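# Transfer the upper well plate from nest N1 to N2

## Task

Take the 96-well plate on top of the stack in plate nest N1 and put it in plate nest N2, lying flat between that nest's locators, turned so that its A1 well is at the nest corner labelled A1. The plate underneath must stay in N1 exactly as it started. The result only counts if it holds without the robot supporting it, so release the plate and move the grippers away at the end.

## Robot and tools

Robot and scene. Two 7-joint arms, left_arm and right_arm, hang from one column behind the near edge of the table and face roughly +x. Each has a single-motor two-finger gripper. All poses use one scene frame: z = 0 at the table top, origin 0.07 m behind the middle of the near edge, +x out across the table, +z up, +y toward left_arm (the robot's own left, not an image side). Arm root links sit at left (+0.003, +0.031, +0.407) m and right (-0.004, -0.031, +0.407) m, both with quat_wxyz (+0.998, 0, 0, -0.055). Viewed from the robot, N1 is the right-hand nest and N2 the left-hand one. Each plate has one clipped corner; that corner is A1. Equal joint values on both arms give mirrored postures.

Gripper. Fingers point along the gripper's +z and close along its y axis. end_effector_position is the point midway between the closed pads, just under 1 cm behind the tips; closing pushes the tips about 17 mm further along +z.

execute_actions(actions). actions is a list of up to 15 actions. Each action is a table of 1 to 15 rows; each row lasts one control step (1/30 s), an action lasts 15 steps (0.5 s), and a short table repeats its final row. Every row holds 16 numbers in [-1, 1], covering both arms even if one is idle: left_arm's 7 joint values then its opening, then right_arm's 7 joint values then its opening. Joint order: shoulder pitch, shoulder roll, upper arm roll, elbow, forearm roll, wrist pitch, wrist yaw. Joint values are scaled offsets from the angles the arm had when that action began (not from the previous row; for a call's first action, from the last reported angles). A value of 1.0 equals 0.9738 rad, 0.9684, 1.598, 1.604, 3.238, 3.249, 3.249 rad for those joints respectively. Opening is absolute: +1 fully open, -1 closed; a full close needs at least about 0.5 s. An empty list just returns state and images.

Joint ranges (rad). left_arm: -1.396..2.000, -0.175..2.000, -1.571..1.571, 0.000..2.443, -1.571..1.571, -0.785..0.785, -1.571..1.571. right_arm: the same except shoulder pitch -1.300..2.000. An action asking any joint to go outward beyond its range by more than 0.017 rad is rejected for both arms; if a call is malformed or its first action fails this test, nothing in it runs. Real ends may differ by 0.017 rad; commands past a real end are clipped there and the result may print "joint sent to its limit" (its absence proves nothing).

Speed caps. Each step, a joint's target may lead its measured angle by at most 0.0738 (shoulder pitch), 0.0684 (shoulder roll), 0.113 (upper arm roll), 0.119 (elbow), 0.403 (forearm roll), 0.414 rad (wrist pitch, yaw), and targets are shrunk if they would put the gripper more than 70 mm from where it is. Large offsets therefore span several actions; command any unfinished remainder again.

move(target, speed, blocking). target is one 16-number row laid out as above; its joint values are offsets from the Joint positions in the most recent result that printed them, not from where the arm is when the move starts. speed (rad/s, 0.01 to 2, default 0.5) caps the joint with the longest way to go; all joints finish together, so grippers trace curves, over 0.5 to 10 s. No collision avoidance. Finger openings are sent at once. The extra "move:" line reports the ending (done, off_target, moving, held, fault), limits=held or limits=none, and each arm's joint furthest from target. blocking=false returns after 0.5 s while motion continues; then use wait or stop before any other motion command.

wait(seconds): 0 to 10, holds last commands, returns early if a running move ends. stop(): brakes a running move; fingers keep going. zoom_image(camera, region): camera is cam_high, cam_low, cam_left_wrist or cam_right_wrist (all 896x504); region [x0, y0, x1, y1] in pixels from the top-left, no more than 504 by 504. read_manual(section) gives only licence texts. finished_scene(scene) ends the current scene (give its number) and cannot be undone.

Reading results. The state line gives each gripper's position (m) and quat_wxyz in the scene frame; it can be off, more so at long reach. Joint positions / Joint velocities list 7 angles (rad, rad/s) per arm plus the pad gap (m; 0.145 fully open). Joint targets shows what joints are currently driven toward. grip_measured is the measured opening on the command scale. "joint command not followed" means a clearance check altered some joint targets. Joint torques are noisy, offset total drive outputs. MOTOR HOT appears at 85 °C; at 100 °C an OVER-TEMPERATURE FAULT stops the arm. FAULT lines mark stops.

Gripping and care. To hold, keep commanding an opening well under grip_measured; lower squeezes harder, up to about 10 N per pad on objects up to about 11 cm wide. Fast closes or fast contacts hit hard; targets deep past contact press hard. Avoid dropping the plate from height (a few mm is fine), disturbing the lower plate, knocking anything off the table, and letting the arms collide. Loose objects may occasionally be nudged. Holding loads heats motors. Finish by opening and withdrawing.

Each tool is called after "Emit:" as a command line: name --argument value for each argument, lists and objects as JSON in quotes; but a table of rows of numbers goes row by row, as --pt "numbers of a row", without its own name.

## Session

Emit:
execute_actions --actions '[]'

Scene clock: 0.00 s.
left_arm: end_effector_position=(+0.2569, +0.0079, +0.2928) grip_measured=+1.00 end_effector_quat_wxyz=(+0.367, +0.635, -0.616, +0.289) | right_arm: end_effector_position=(+0.2807, -0.4267, +0.3482) grip_measured=+1.00 end_effector_quat_wxyz=(+0.633, +0.385, -0.547, +0.390)
Joint positions: left_arm=[ 0.985  0.899 -0.929  1.889  0.89   0.77   0.884  0.145] | right_arm=[ 1.027 -0.086  0.725  0.925 -0.775  0.216 -1.34   0.145]
Joint velocities: left_arm=[ 0.077 -0.033 -0.022 -0.007  0.007  0.037 -0.022  0.   ] | right_arm=[-0.055 -0.033 -0.002 -0.017 -0.037 -0.022 -0.037 -0.   ]
Joint torques (N m, as the arm reports them, + toward a larger angle): no reading
Motor temperatures (°C, as the motors report them): left_arm=[31 32 32 32 32 32 32] | right_arm=[33 33 32 32 34 32 31]
Joint targets: left_arm=[0.985 0.899 -0.929 1.889 0.890 0.770 0.884] | right_arm=[1.027 -0.086 0.725 0.925 -0.775 0.216 -1.340]

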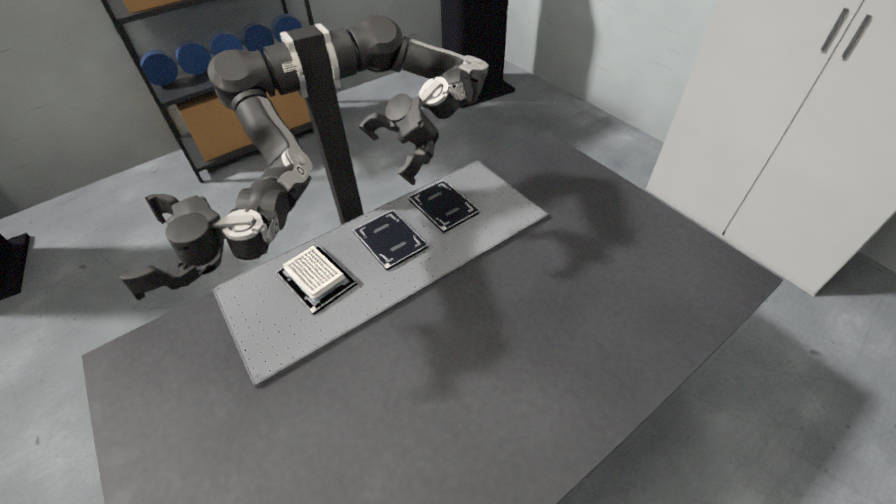

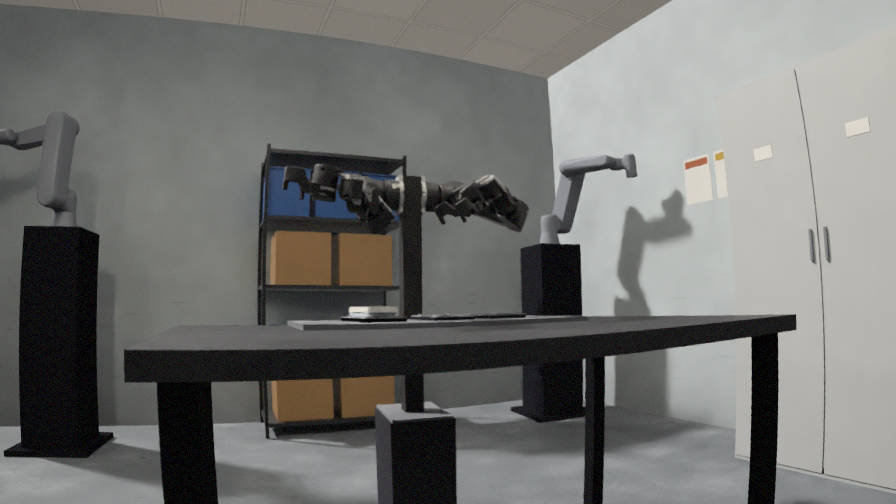

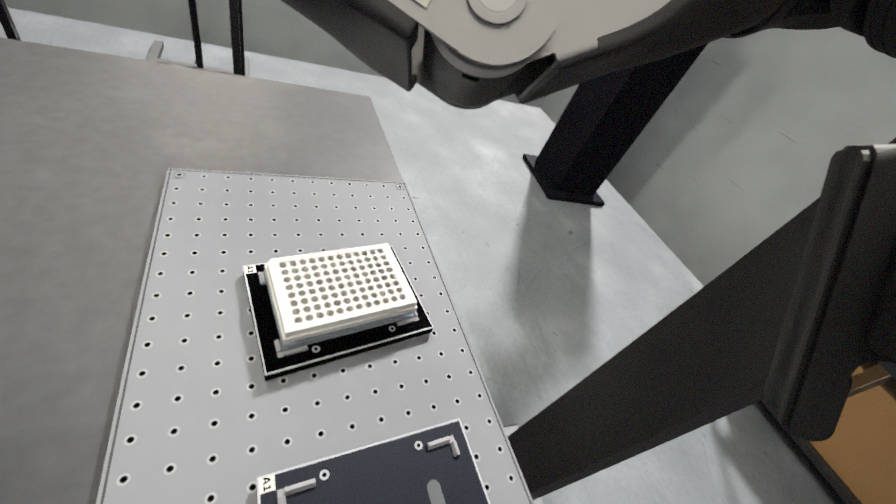

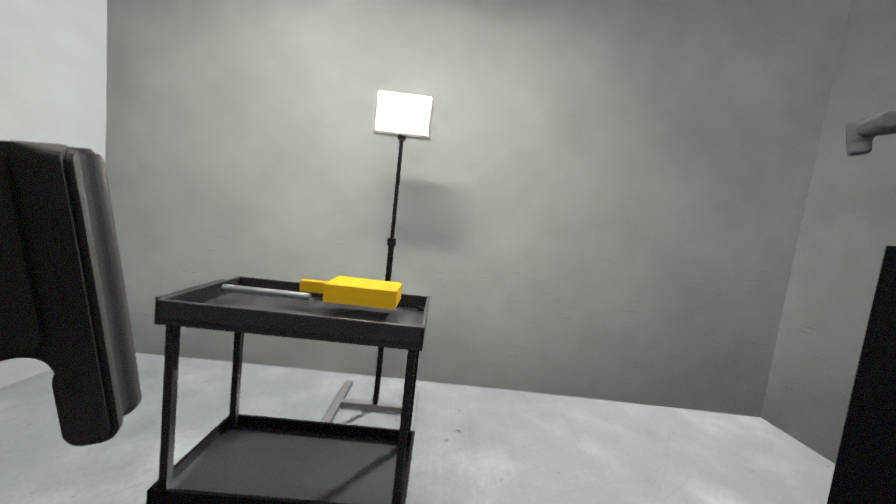

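Emit:
zoom_image --camera "cam_high" --region '[200, 140, 570, 390]'

Emit:
zoom_image --camera "cam_left_wrist" --region '[200, 220, 500, 504]'

Emit:
zoom_image --camera "cam_low" --region '[280, 280, 600, 340]'

Region (200, 140, 570, 390) of cam_high's 896x504 image, scaled by 1.362, with more detail than that image has; it fills the top 341 rows of this view, and the rest is white.

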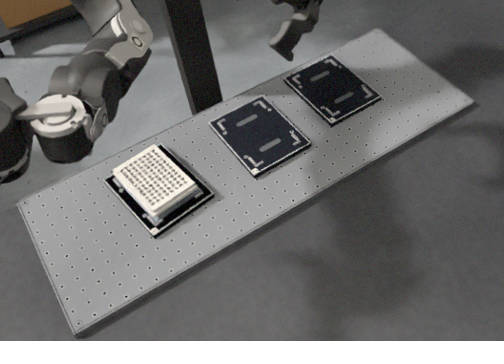

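Region (200, 220, 500, 504) of cam_left_wrist's 896x504 image, scaled by 1.680, with more detail than that image has; it fills the top 477 rows of this view, and the rest is white.

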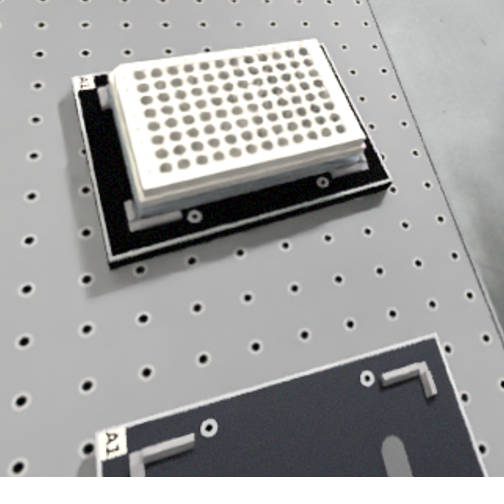

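Region (280, 280, 600, 340) of cam_low's 896x504 image, scaled by 1.575, with more detail than that image has; it fills the top 94 rows of this view, and the rest is white.

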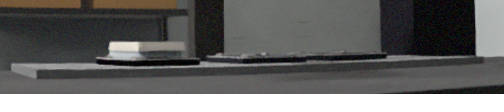

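Emit:
zoom_image --camera "cam_high" --region '[400, 170, 490, 240]'

Emit:
zoom_image --camera "cam_high" --region '[345, 200, 435, 275]'

Emit:
zoom_image --camera "cam_high" --region '[270, 240, 365, 320]'

Region (400, 170, 490, 240) of cam_high's 896x504 image, scaled by 5.600, with more detail than that image has.

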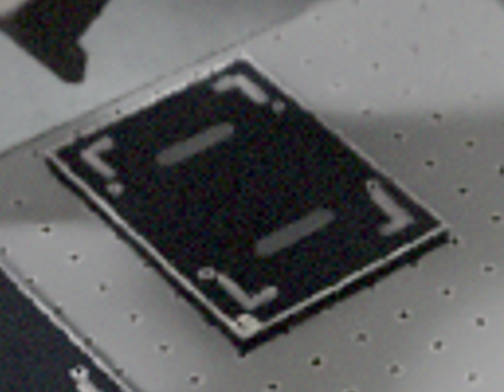

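Region (345, 200, 435, 275) of cam_high's 896x504 image, scaled by 5.600, with more detail than that image has.

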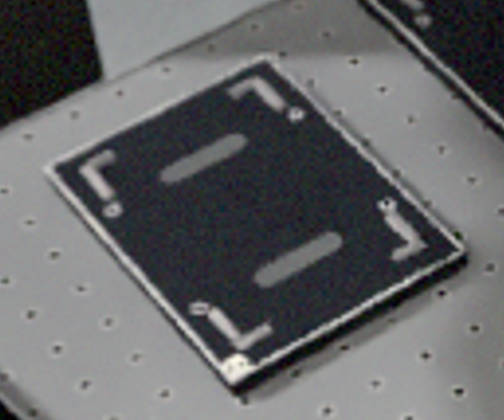

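Region (270, 240, 365, 320) of cam_high's 896x504 image, scaled by 5.305, with more detail than that image has; it fills the top 424 rows of this view, and the rest is white.

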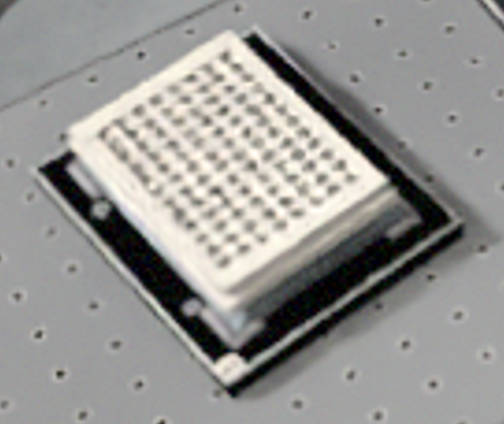

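Emit:
zoom_image --camera "cam_high" --region '[110, 180, 270, 310]'

Emit:
zoom_image --camera "cam_high" --region '[350, 80, 500, 200]'

Region (110, 180, 270, 310) of cam_high's 896x504 image, scaled by 3.150, with more detail than that image has; it fills the top 410 rows of this view, and the rest is white.

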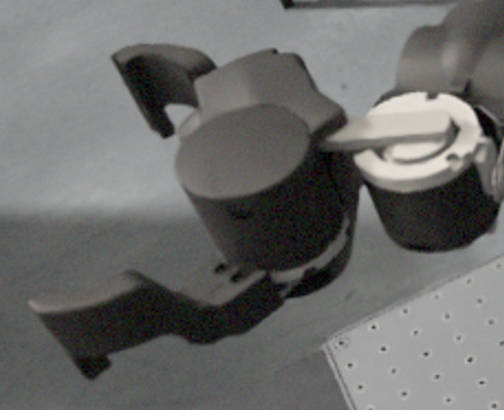

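Region (350, 80, 500, 200) of cam_high's 896x504 image, scaled by 3.360, with more detail than that image has; it fills the top 403 rows of this view, and the rest is white.

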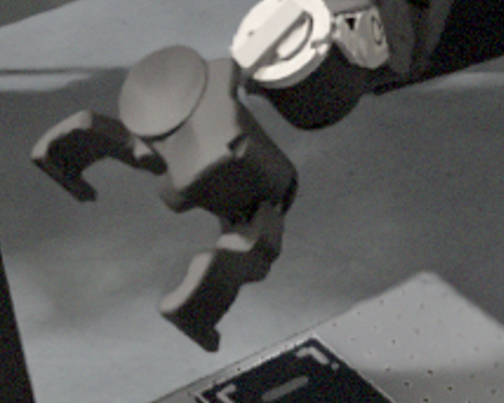

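Emit:
move --target '[-0.511,0.323,-0.003,0.150,-0.458,-0.399,0.153,1,-0.109,0.673,-0.681,0.375,-0.053,-0.138,0.351,1]' --speed 0.8

Scene clock: 9.60 s.
left_arm: end_effector_position=(+0.2019, +0.1786, +0.1410) grip_measured=+1.00 end_effector_quat_wxyz=(+0.002, -0.045, +0.999, -0.004) | right_arm: end_effector_position=(+0.3796, -0.1795, +0.5408) grip_measured=+1.00 end_effector_quat_wxyz=(+0.587, +0.103, +0.373, +0.711)
Joint positions: left_arm=[ 0.489  1.211 -0.931  2.128 -0.59  -0.523  1.375  0.145] | right_arm=[ 0.922  0.564 -0.362  1.523 -0.945 -0.23  -0.204  0.145]
Joint velocities: left_arm=[-0.033  0.077 -0.002  0.002  0.022 -0.037 -0.007  0.   ] | right_arm=[ 0.033 -0.033 -0.002  0.002  0.007 -0.007 -0.022 -0.   ]
Joint torques (N m, as the arm reports them, + toward a larger angle): left_arm=[ 3.39  3.61  1.76  1.9   0.05 -0.12  0.21] | right_arm=[ 7.62  2.42  2.02  2.16  0.12  0.05 -0.17]
Motor temperatures (°C, as the motors report them): left_arm=[32 32 32 32 32 33 32] | right_arm=[35 33 32 32 34 32 31]
Joint targets: left_arm=[0.487 1.212 -0.934 2.130 -0.592 -0.526 1.381] | right_arm=[0.921 0.566 -0.364 1.526 -0.946 -0.233 -0.199]
move: done; limits=none; left_arm: farthest joint: the wrist yaw, 0.006 radians from its target (0.497 radians at the start); right_arm: farthest joint: the wrist yaw, 0.005 radians from its target (1.140 radians at the start)

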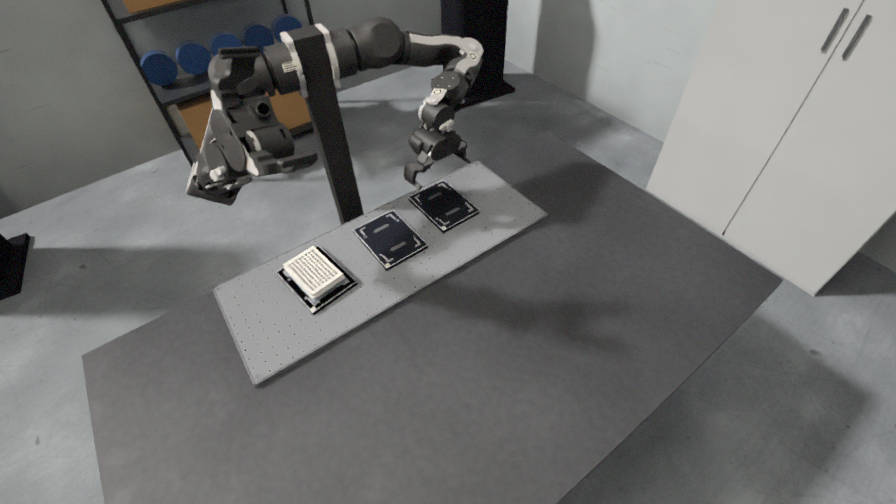

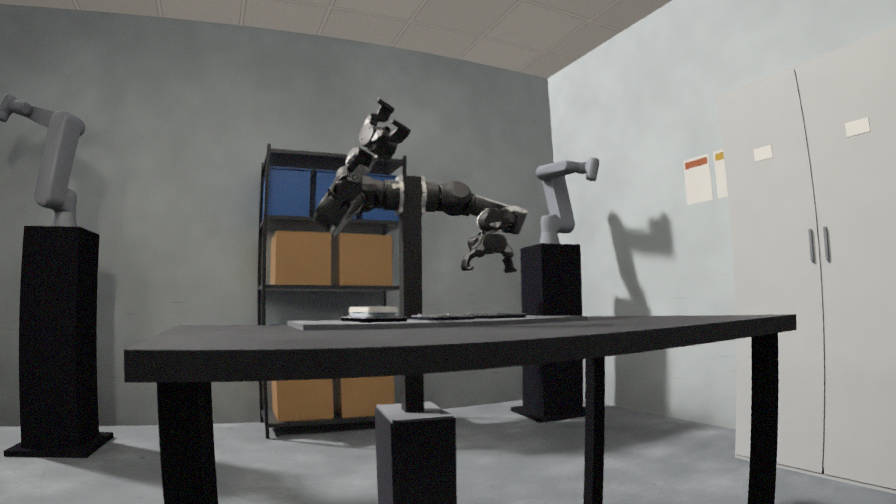

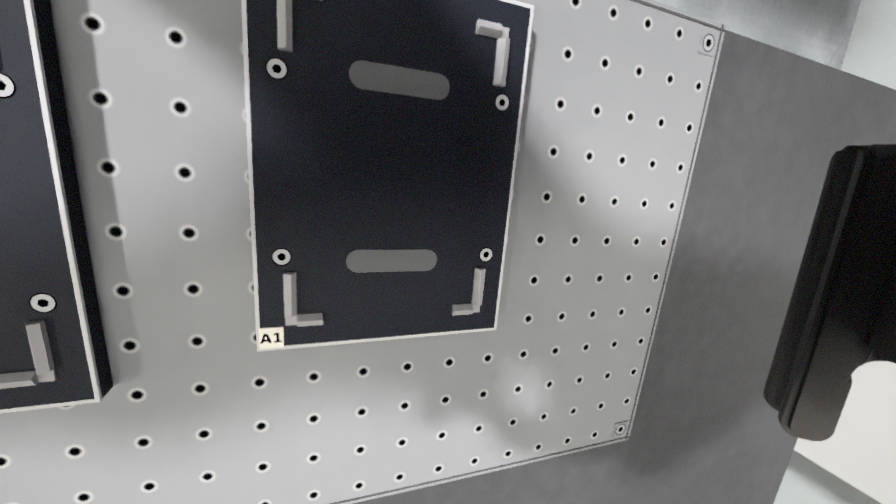

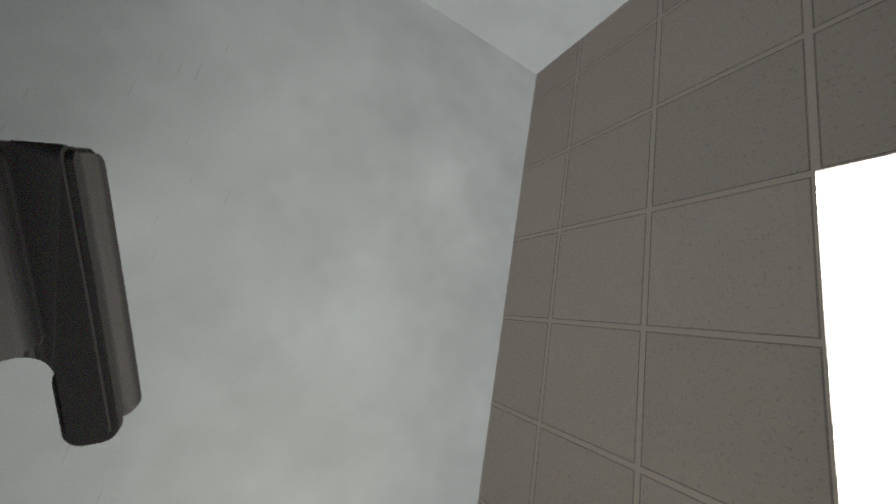

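Emit:
move --target '[0,0,0,0,0,0,0,1,-0.110,0.674,-0.681,0.378,-0.053,-0.139,0.351,1]' --speed 0.8

Scene clock: 12.10 s.
left_arm: end_effector_position=(+0.2019, +0.1786, +0.1410) grip_measured=+1.00 end_effector_quat_wxyz=(+0.002, -0.045, +0.999, -0.004) | right_arm: end_effector_position=(+0.1737, -0.2005, +0.1208) grip_measured=+1.00 end_effector_quat_wxyz=(+0.088, -0.075, +0.993, +0.012)
Joint positions: left_arm=[ 0.489  1.211 -0.931  2.128 -0.59  -0.523  1.375  0.145] | right_arm=[ 0.815  1.216 -1.448  2.127 -1.114 -0.678  0.93   0.145]
Joint velocities: left_arm=[ 0.077 -0.033 -0.012 -0.002 -0.037 -0.007 -0.022  0.   ] | right_arm=[-0.099  0.011  0.017  0.002 -0.066 -0.022 -0.022  0.   ]
Joint torques (N m, as the arm reports them, + toward a larger angle): left_arm=[ 3.8   3.42  2.3   1.58  0.07 -0.04  0.02] | right_arm=[ 3.79  3.49  2.06  1.7  -0.11 -0.09  0.23]
Motor temperatures (°C, as the motors report them): left_arm=[32 32 32 32 32 33 32] | right_arm=[35 33 32 32 34 32 31]
Joint targets: left_arm=[0.489 1.211 -0.931 2.128 -0.590 -0.523 1.375] | right_arm=[0.815 1.217 -1.450 2.130 -1.116 -0.681 0.936]
move: done; limits=none; left_arm: farthest joint: the shoulder pitch, 0.000 radians from its target (0.000 radians at the start); right_arm: farthest joint: the wrist yaw, 0.006 radians from its target (1.141 radians at the start)

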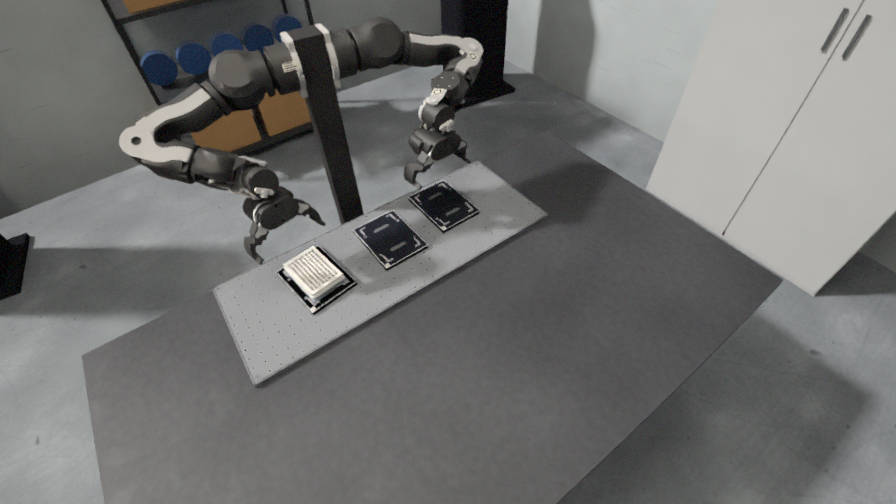

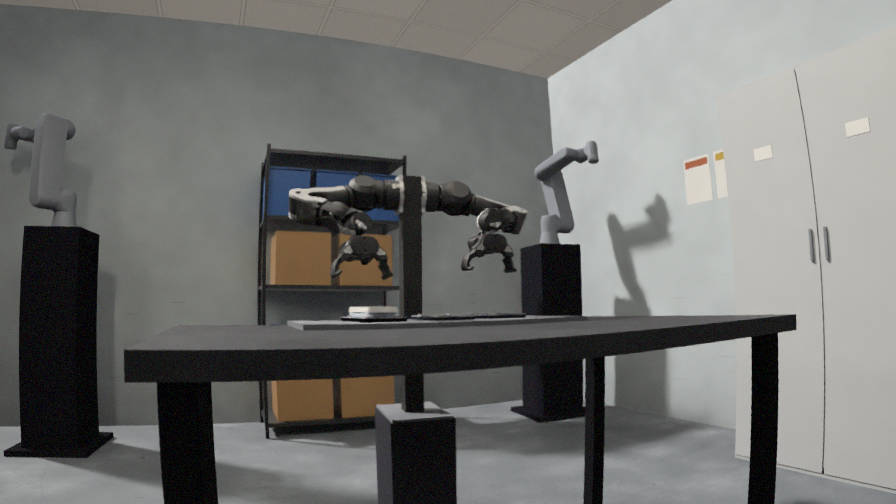

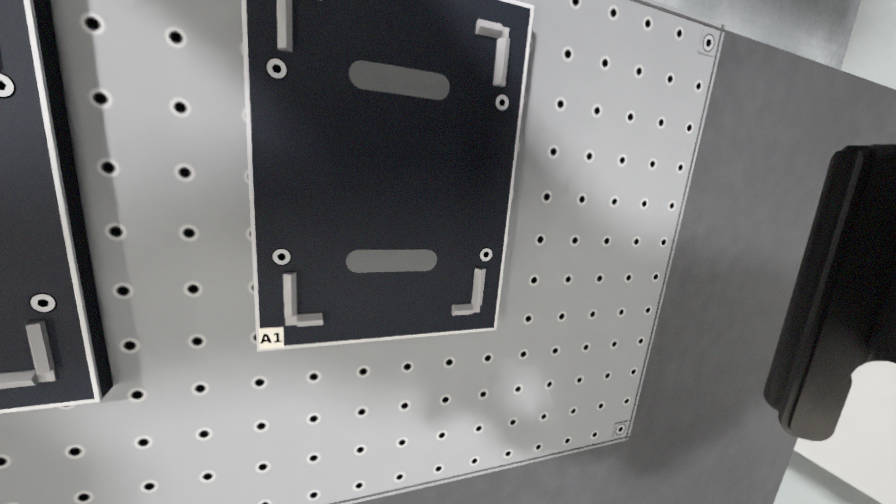

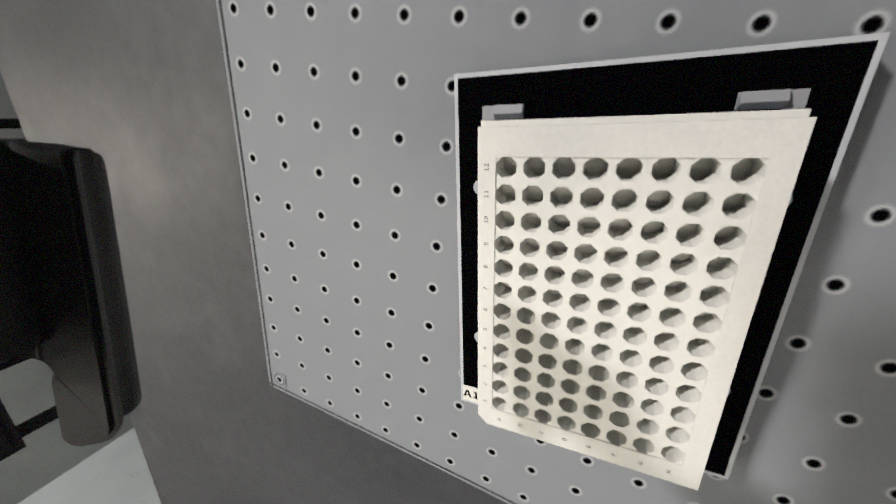

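Emit:
zoom_image --camera "cam_low" --region '[310, 220, 430, 330]'

Region (310, 220, 430, 330) of cam_low's 896x504 image, scaled by 4.200, with more detail than that image has; it fills the top 462 rows of this view, and the rest is white.

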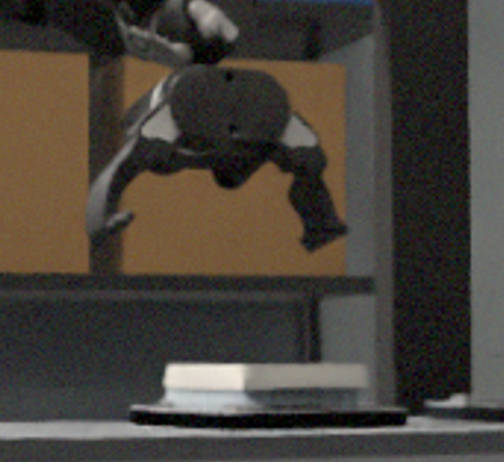

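Emit:
move --target '[0,0,0,0,0,0,0,1,0.0175,-0.298,-0.039,-0.209,0.040,-0.021,0.023,0.5]' --speed 0.3

Scene clock: 14.97 s.
left_arm: end_effector_position=(+0.2019, +0.1786, +0.1410) grip_measured=+1.00 end_effector_quat_wxyz=(+0.002, -0.045, +0.999, -0.004) | right_arm: end_effector_position=(+0.1910, -0.1854, +0.0702) grip_measured=+0.50 end_effector_quat_wxyz=(+0.001, -0.060, +0.998, +0.005)
Joint positions: left_arm=[ 0.489  1.211 -0.931  2.128 -0.59  -0.523  1.375  0.145] | right_arm=[ 0.828  0.926 -1.507  1.793 -0.987 -0.744  0.999  0.112]
Joint velocities: left_arm=[-0.011 -0.033 -0.012  0.002 -0.022  0.051  0.051  0.   ] | right_arm=[-0.011 -0.033  0.002 -0.007  0.051  0.022 -0.037 -0.   ]
Joint torques (N m, as the arm reports them, + toward a larger angle): left_arm=[ 3.72  3.45  2.26  1.52  0.09 -0.02  0.04] | right_arm=[ 5.89  2.75  2.    1.12  0.07 -0.13  0.23]
Motor temperatures (°C, as the motors report them): left_arm=[32 32 32 32 32 33 32] | right_arm=[35 33 32 32 34 32 31]
Joint targets: left_arm=[0.489 1.211 -0.931 2.128 -0.590 -0.523 1.375] | right_arm=[0.832 0.927 -1.510 1.792 -0.985 -0.747 1.005]
move: done; limits=none; left_arm: farthest joint: the shoulder pitch, 0.000 radians from its target (0.000 radians at the start); right_arm: farthest joint: the wrist yaw, 0.006 radians from its target (0.074 radians at the start)

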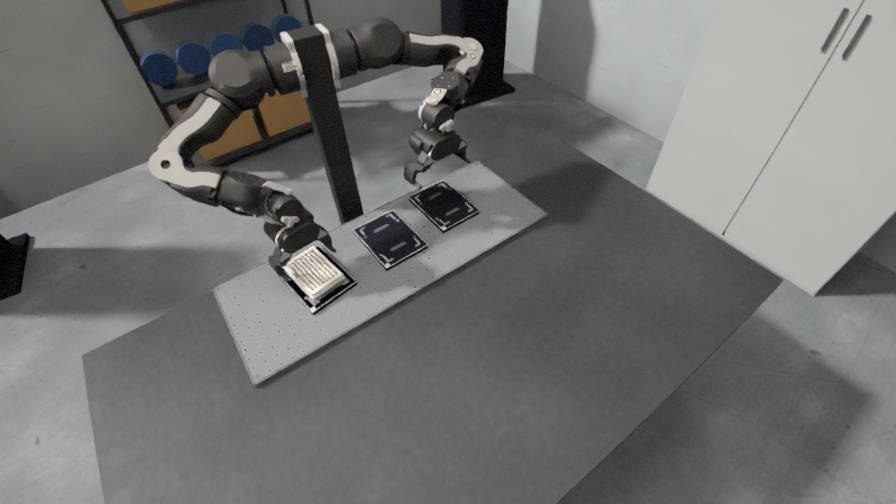

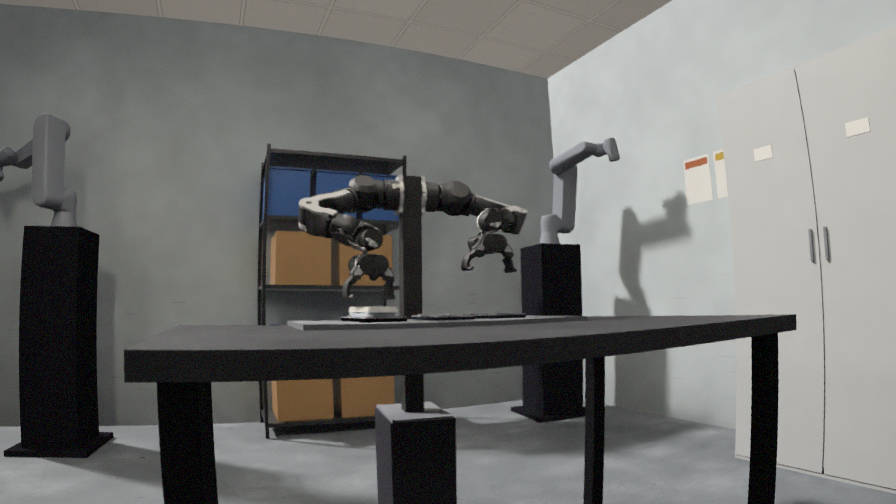

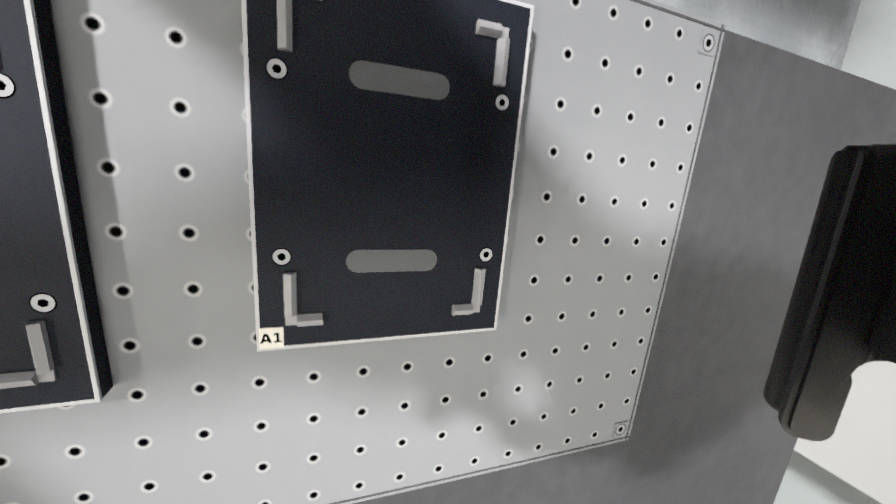

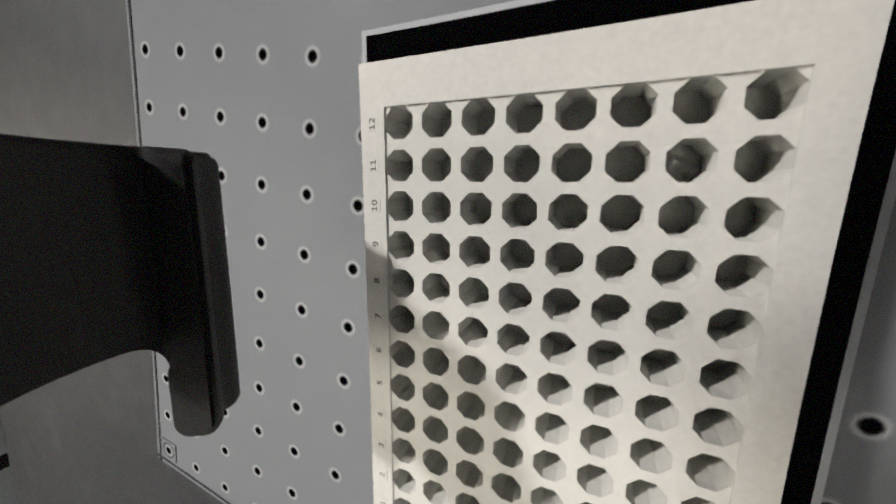

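Emit:
move --target '[0,0,0,0,0,0,0,1,-0.0323,-0.0398,-0.016,-0.0499,-0.025,0.0046,-0.0219,0.4]' --speed 0.1

Emit:
zoom_image --camera "cam_low" --region '[320, 250, 420, 330]'

Scene clock: 16.63 s.
left_arm: end_effector_position=(+0.2019, +0.1786, +0.1410) grip_measured=+1.00 end_effector_quat_wxyz=(+0.002, -0.045, +0.999, -0.004) | right_arm: end_effector_position=(+0.1916, -0.1882, +0.0511) grip_measured=+0.40 end_effector_quat_wxyz=(+0.000, -0.060, +0.998, -0.001)
Joint positions: left_arm=[ 0.489  1.211 -0.931  2.128 -0.59  -0.523  1.375  0.145] | right_arm=[ 0.797  0.889 -1.53   1.714 -1.066 -0.732  0.934  0.105]
Joint velocities: left_arm=[ 0.033  0.011 -0.007 -0.007 -0.007  0.066  0.022  0.   ] | right_arm=[-0.011 -0.033 -0.012 -0.007 -0.066  0.022  0.081  0.   ]
Joint torques (N m, as the arm reports them, + toward a larger angle): left_arm=[3.8  3.45 2.3  1.51 0.08 0.   0.03] | right_arm=[ 4.77  2.2   1.98  1.07 -0.05  0.04 -0.1 ]
Motor temperatures (°C, as the motors report them): left_arm=[32 32 32 32 32 33 32] | right_arm=[35 33 32 32 34 32 31]
Joint targets: left_arm=[0.489 1.211 -0.931 2.128 -0.590 -0.523 1.375] | right_arm=[0.796 0.888 -1.532 1.713 -1.068 -0.729 0.928]
move: done; limits=none; left_arm: farthest joint: the shoulder pitch, 0.000 radians from its target (0.000 radians at the start); right_arm: farthest joint: the wrist yaw, 0.006 radians from its target (0.071 radians at the start)

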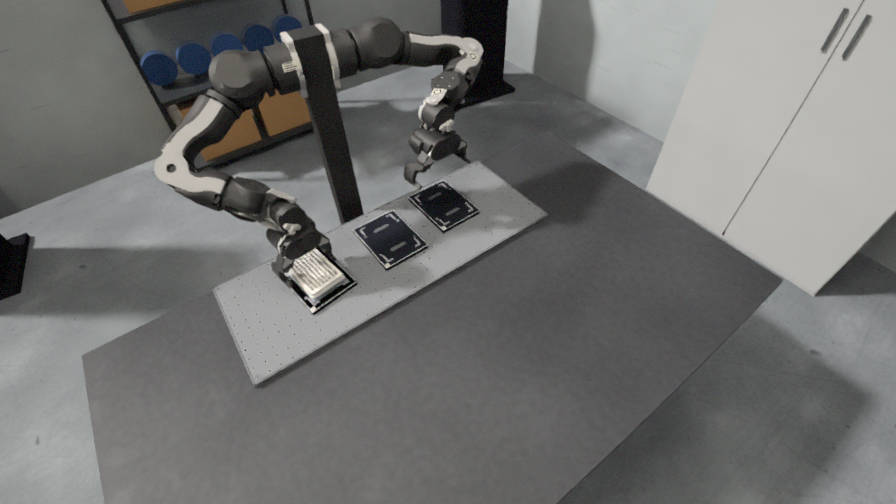

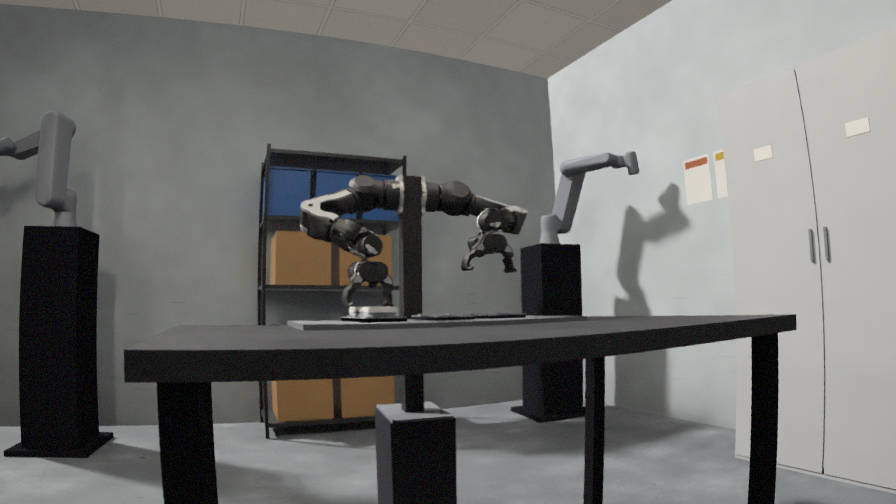

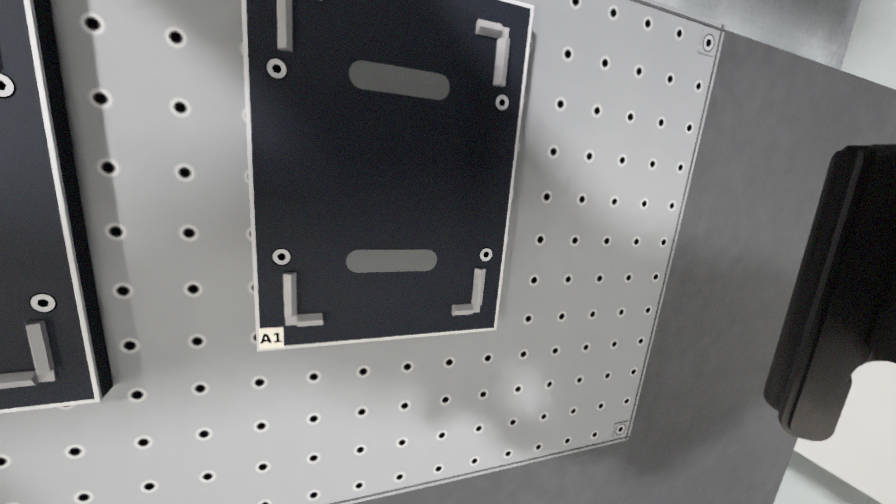

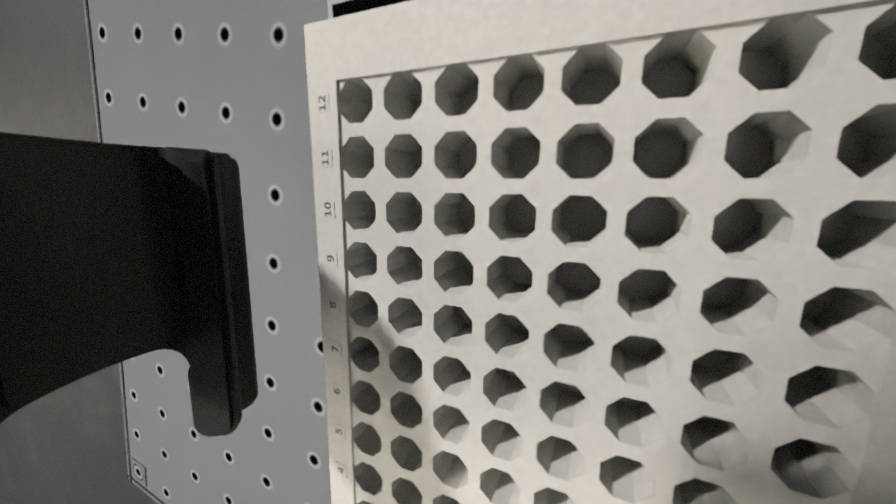

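Region (320, 250, 420, 330) of cam_low's 896x504 image, scaled by 5.040, with more detail than that image has; it fills the top 403 rows of this view, and the rest is white.

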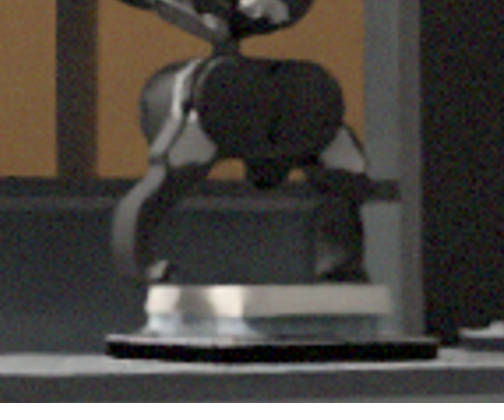

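Emit:
move --target '[0,0,0,0,0,0,0,1,-0.0138,-0.0245,-0.0063,-0.0181,-0.0099,0.0028,-0.0102,0.4]' --speed 0.05

Emit:
zoom_image --camera "cam_low" --region '[320, 250, 420, 330]'

Scene clock: 18.07 s.
left_arm: end_effector_position=(+0.2019, +0.1786, +0.1410) grip_measured=+1.00 end_effector_quat_wxyz=(+0.002, -0.045, +0.999, -0.004) | right_arm: end_effector_position=(+0.1922, -0.1847, +0.0444) grip_measured=+0.40 end_effector_quat_wxyz=(+0.001, -0.064, +0.998, +0.002)
Joint positions: left_arm=[ 0.489  1.211 -0.931  2.128 -0.59  -0.523  1.375  0.145] | right_arm=[ 0.786  0.866 -1.536  1.687 -1.096 -0.726  0.906  0.105]
Joint velocities: left_arm=[ 0.011 -0.077 -0.002 -0.007 -0.051  0.022 -0.022  0.   ] | right_arm=[-0.099  0.033 -0.007 -0.022 -0.037  0.007 -0.066 -0.   ]
Joint torques (N m, as the arm reports them, + toward a larger angle): left_arm=[ 3.87  3.47  2.39  1.54  0.08 -0.02  0.03] | right_arm=[ 4.7   2.17  1.89  1.04 -0.05  0.04 -0.1 ]
Motor temperatures (°C, as the motors report them): left_arm=[32 32 32 32 32 33 32] | right_arm=[35 33 32 32 34 32 31]
Joint targets: left_arm=[0.489 1.211 -0.931 2.128 -0.590 -0.523 1.375] | right_arm=[0.784 0.865 -1.540 1.686 -1.098 -0.723 0.901]
move: done; limits=none; left_arm: farthest joint: the shoulder pitch, 0.000 radians from its target (0.000 radians at the start); right_arm: farthest joint: the wrist yaw, 0.005 radians from its target (0.033 radians at the start)

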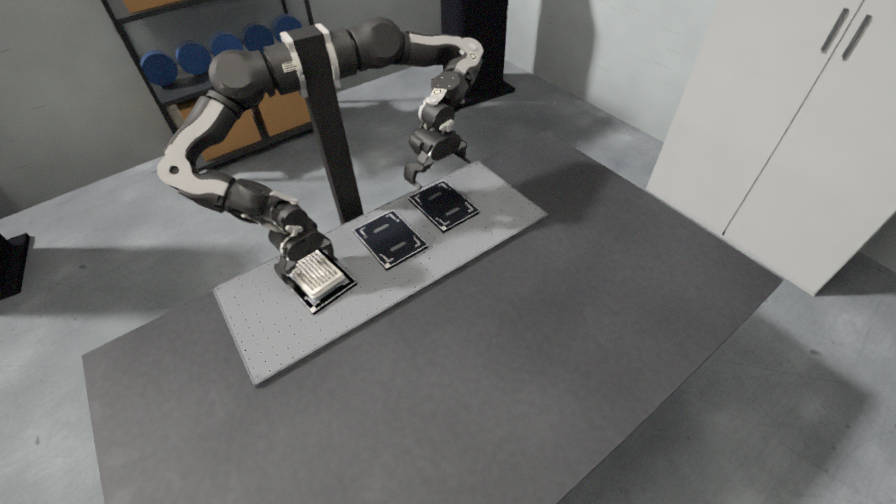

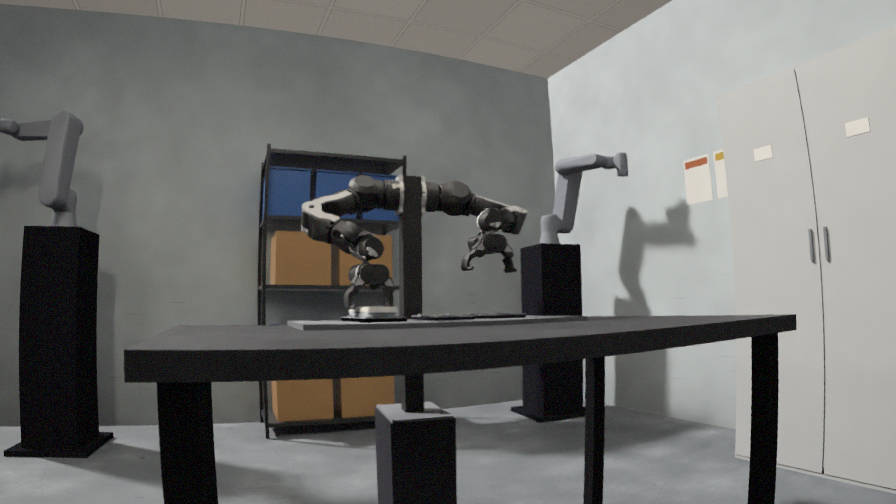

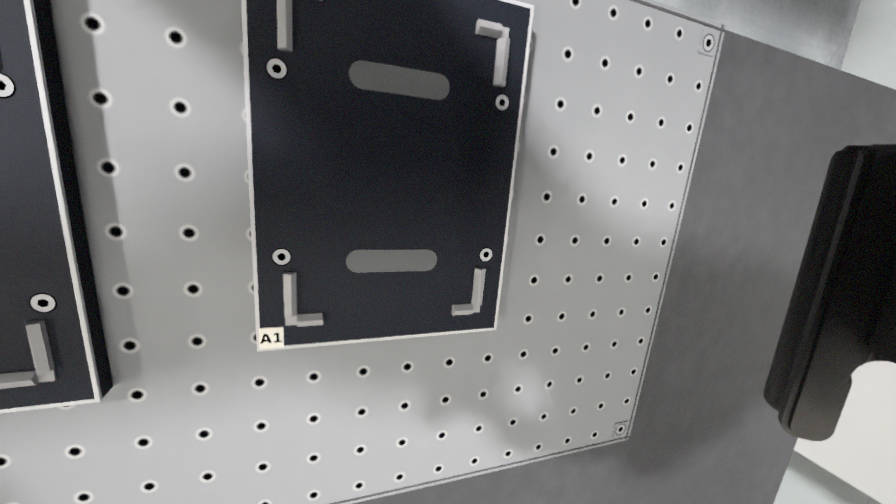

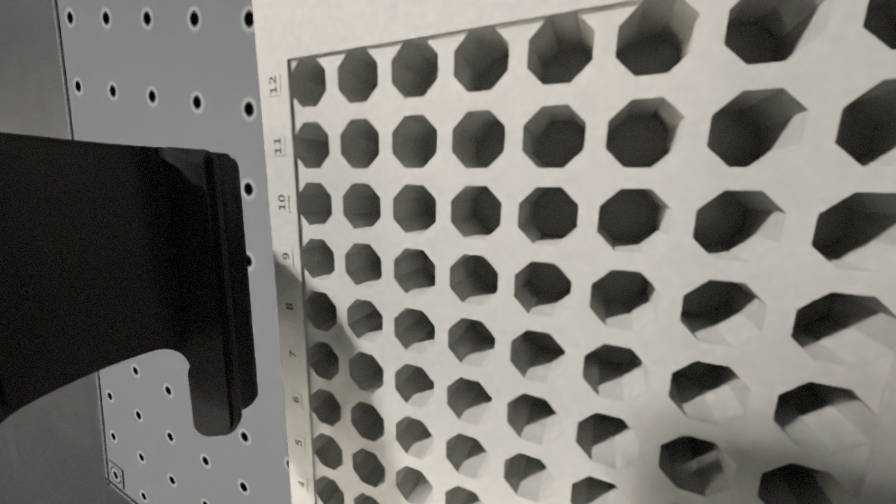

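Region (320, 250, 420, 330) of cam_low's 896x504 image, scaled by 5.040, with more detail than that image has; it fills the top 403 rows of this view, and the rest is white.

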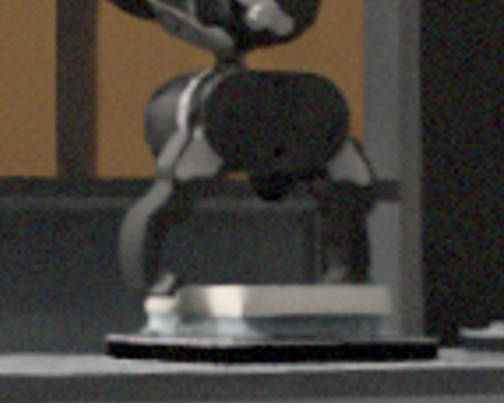

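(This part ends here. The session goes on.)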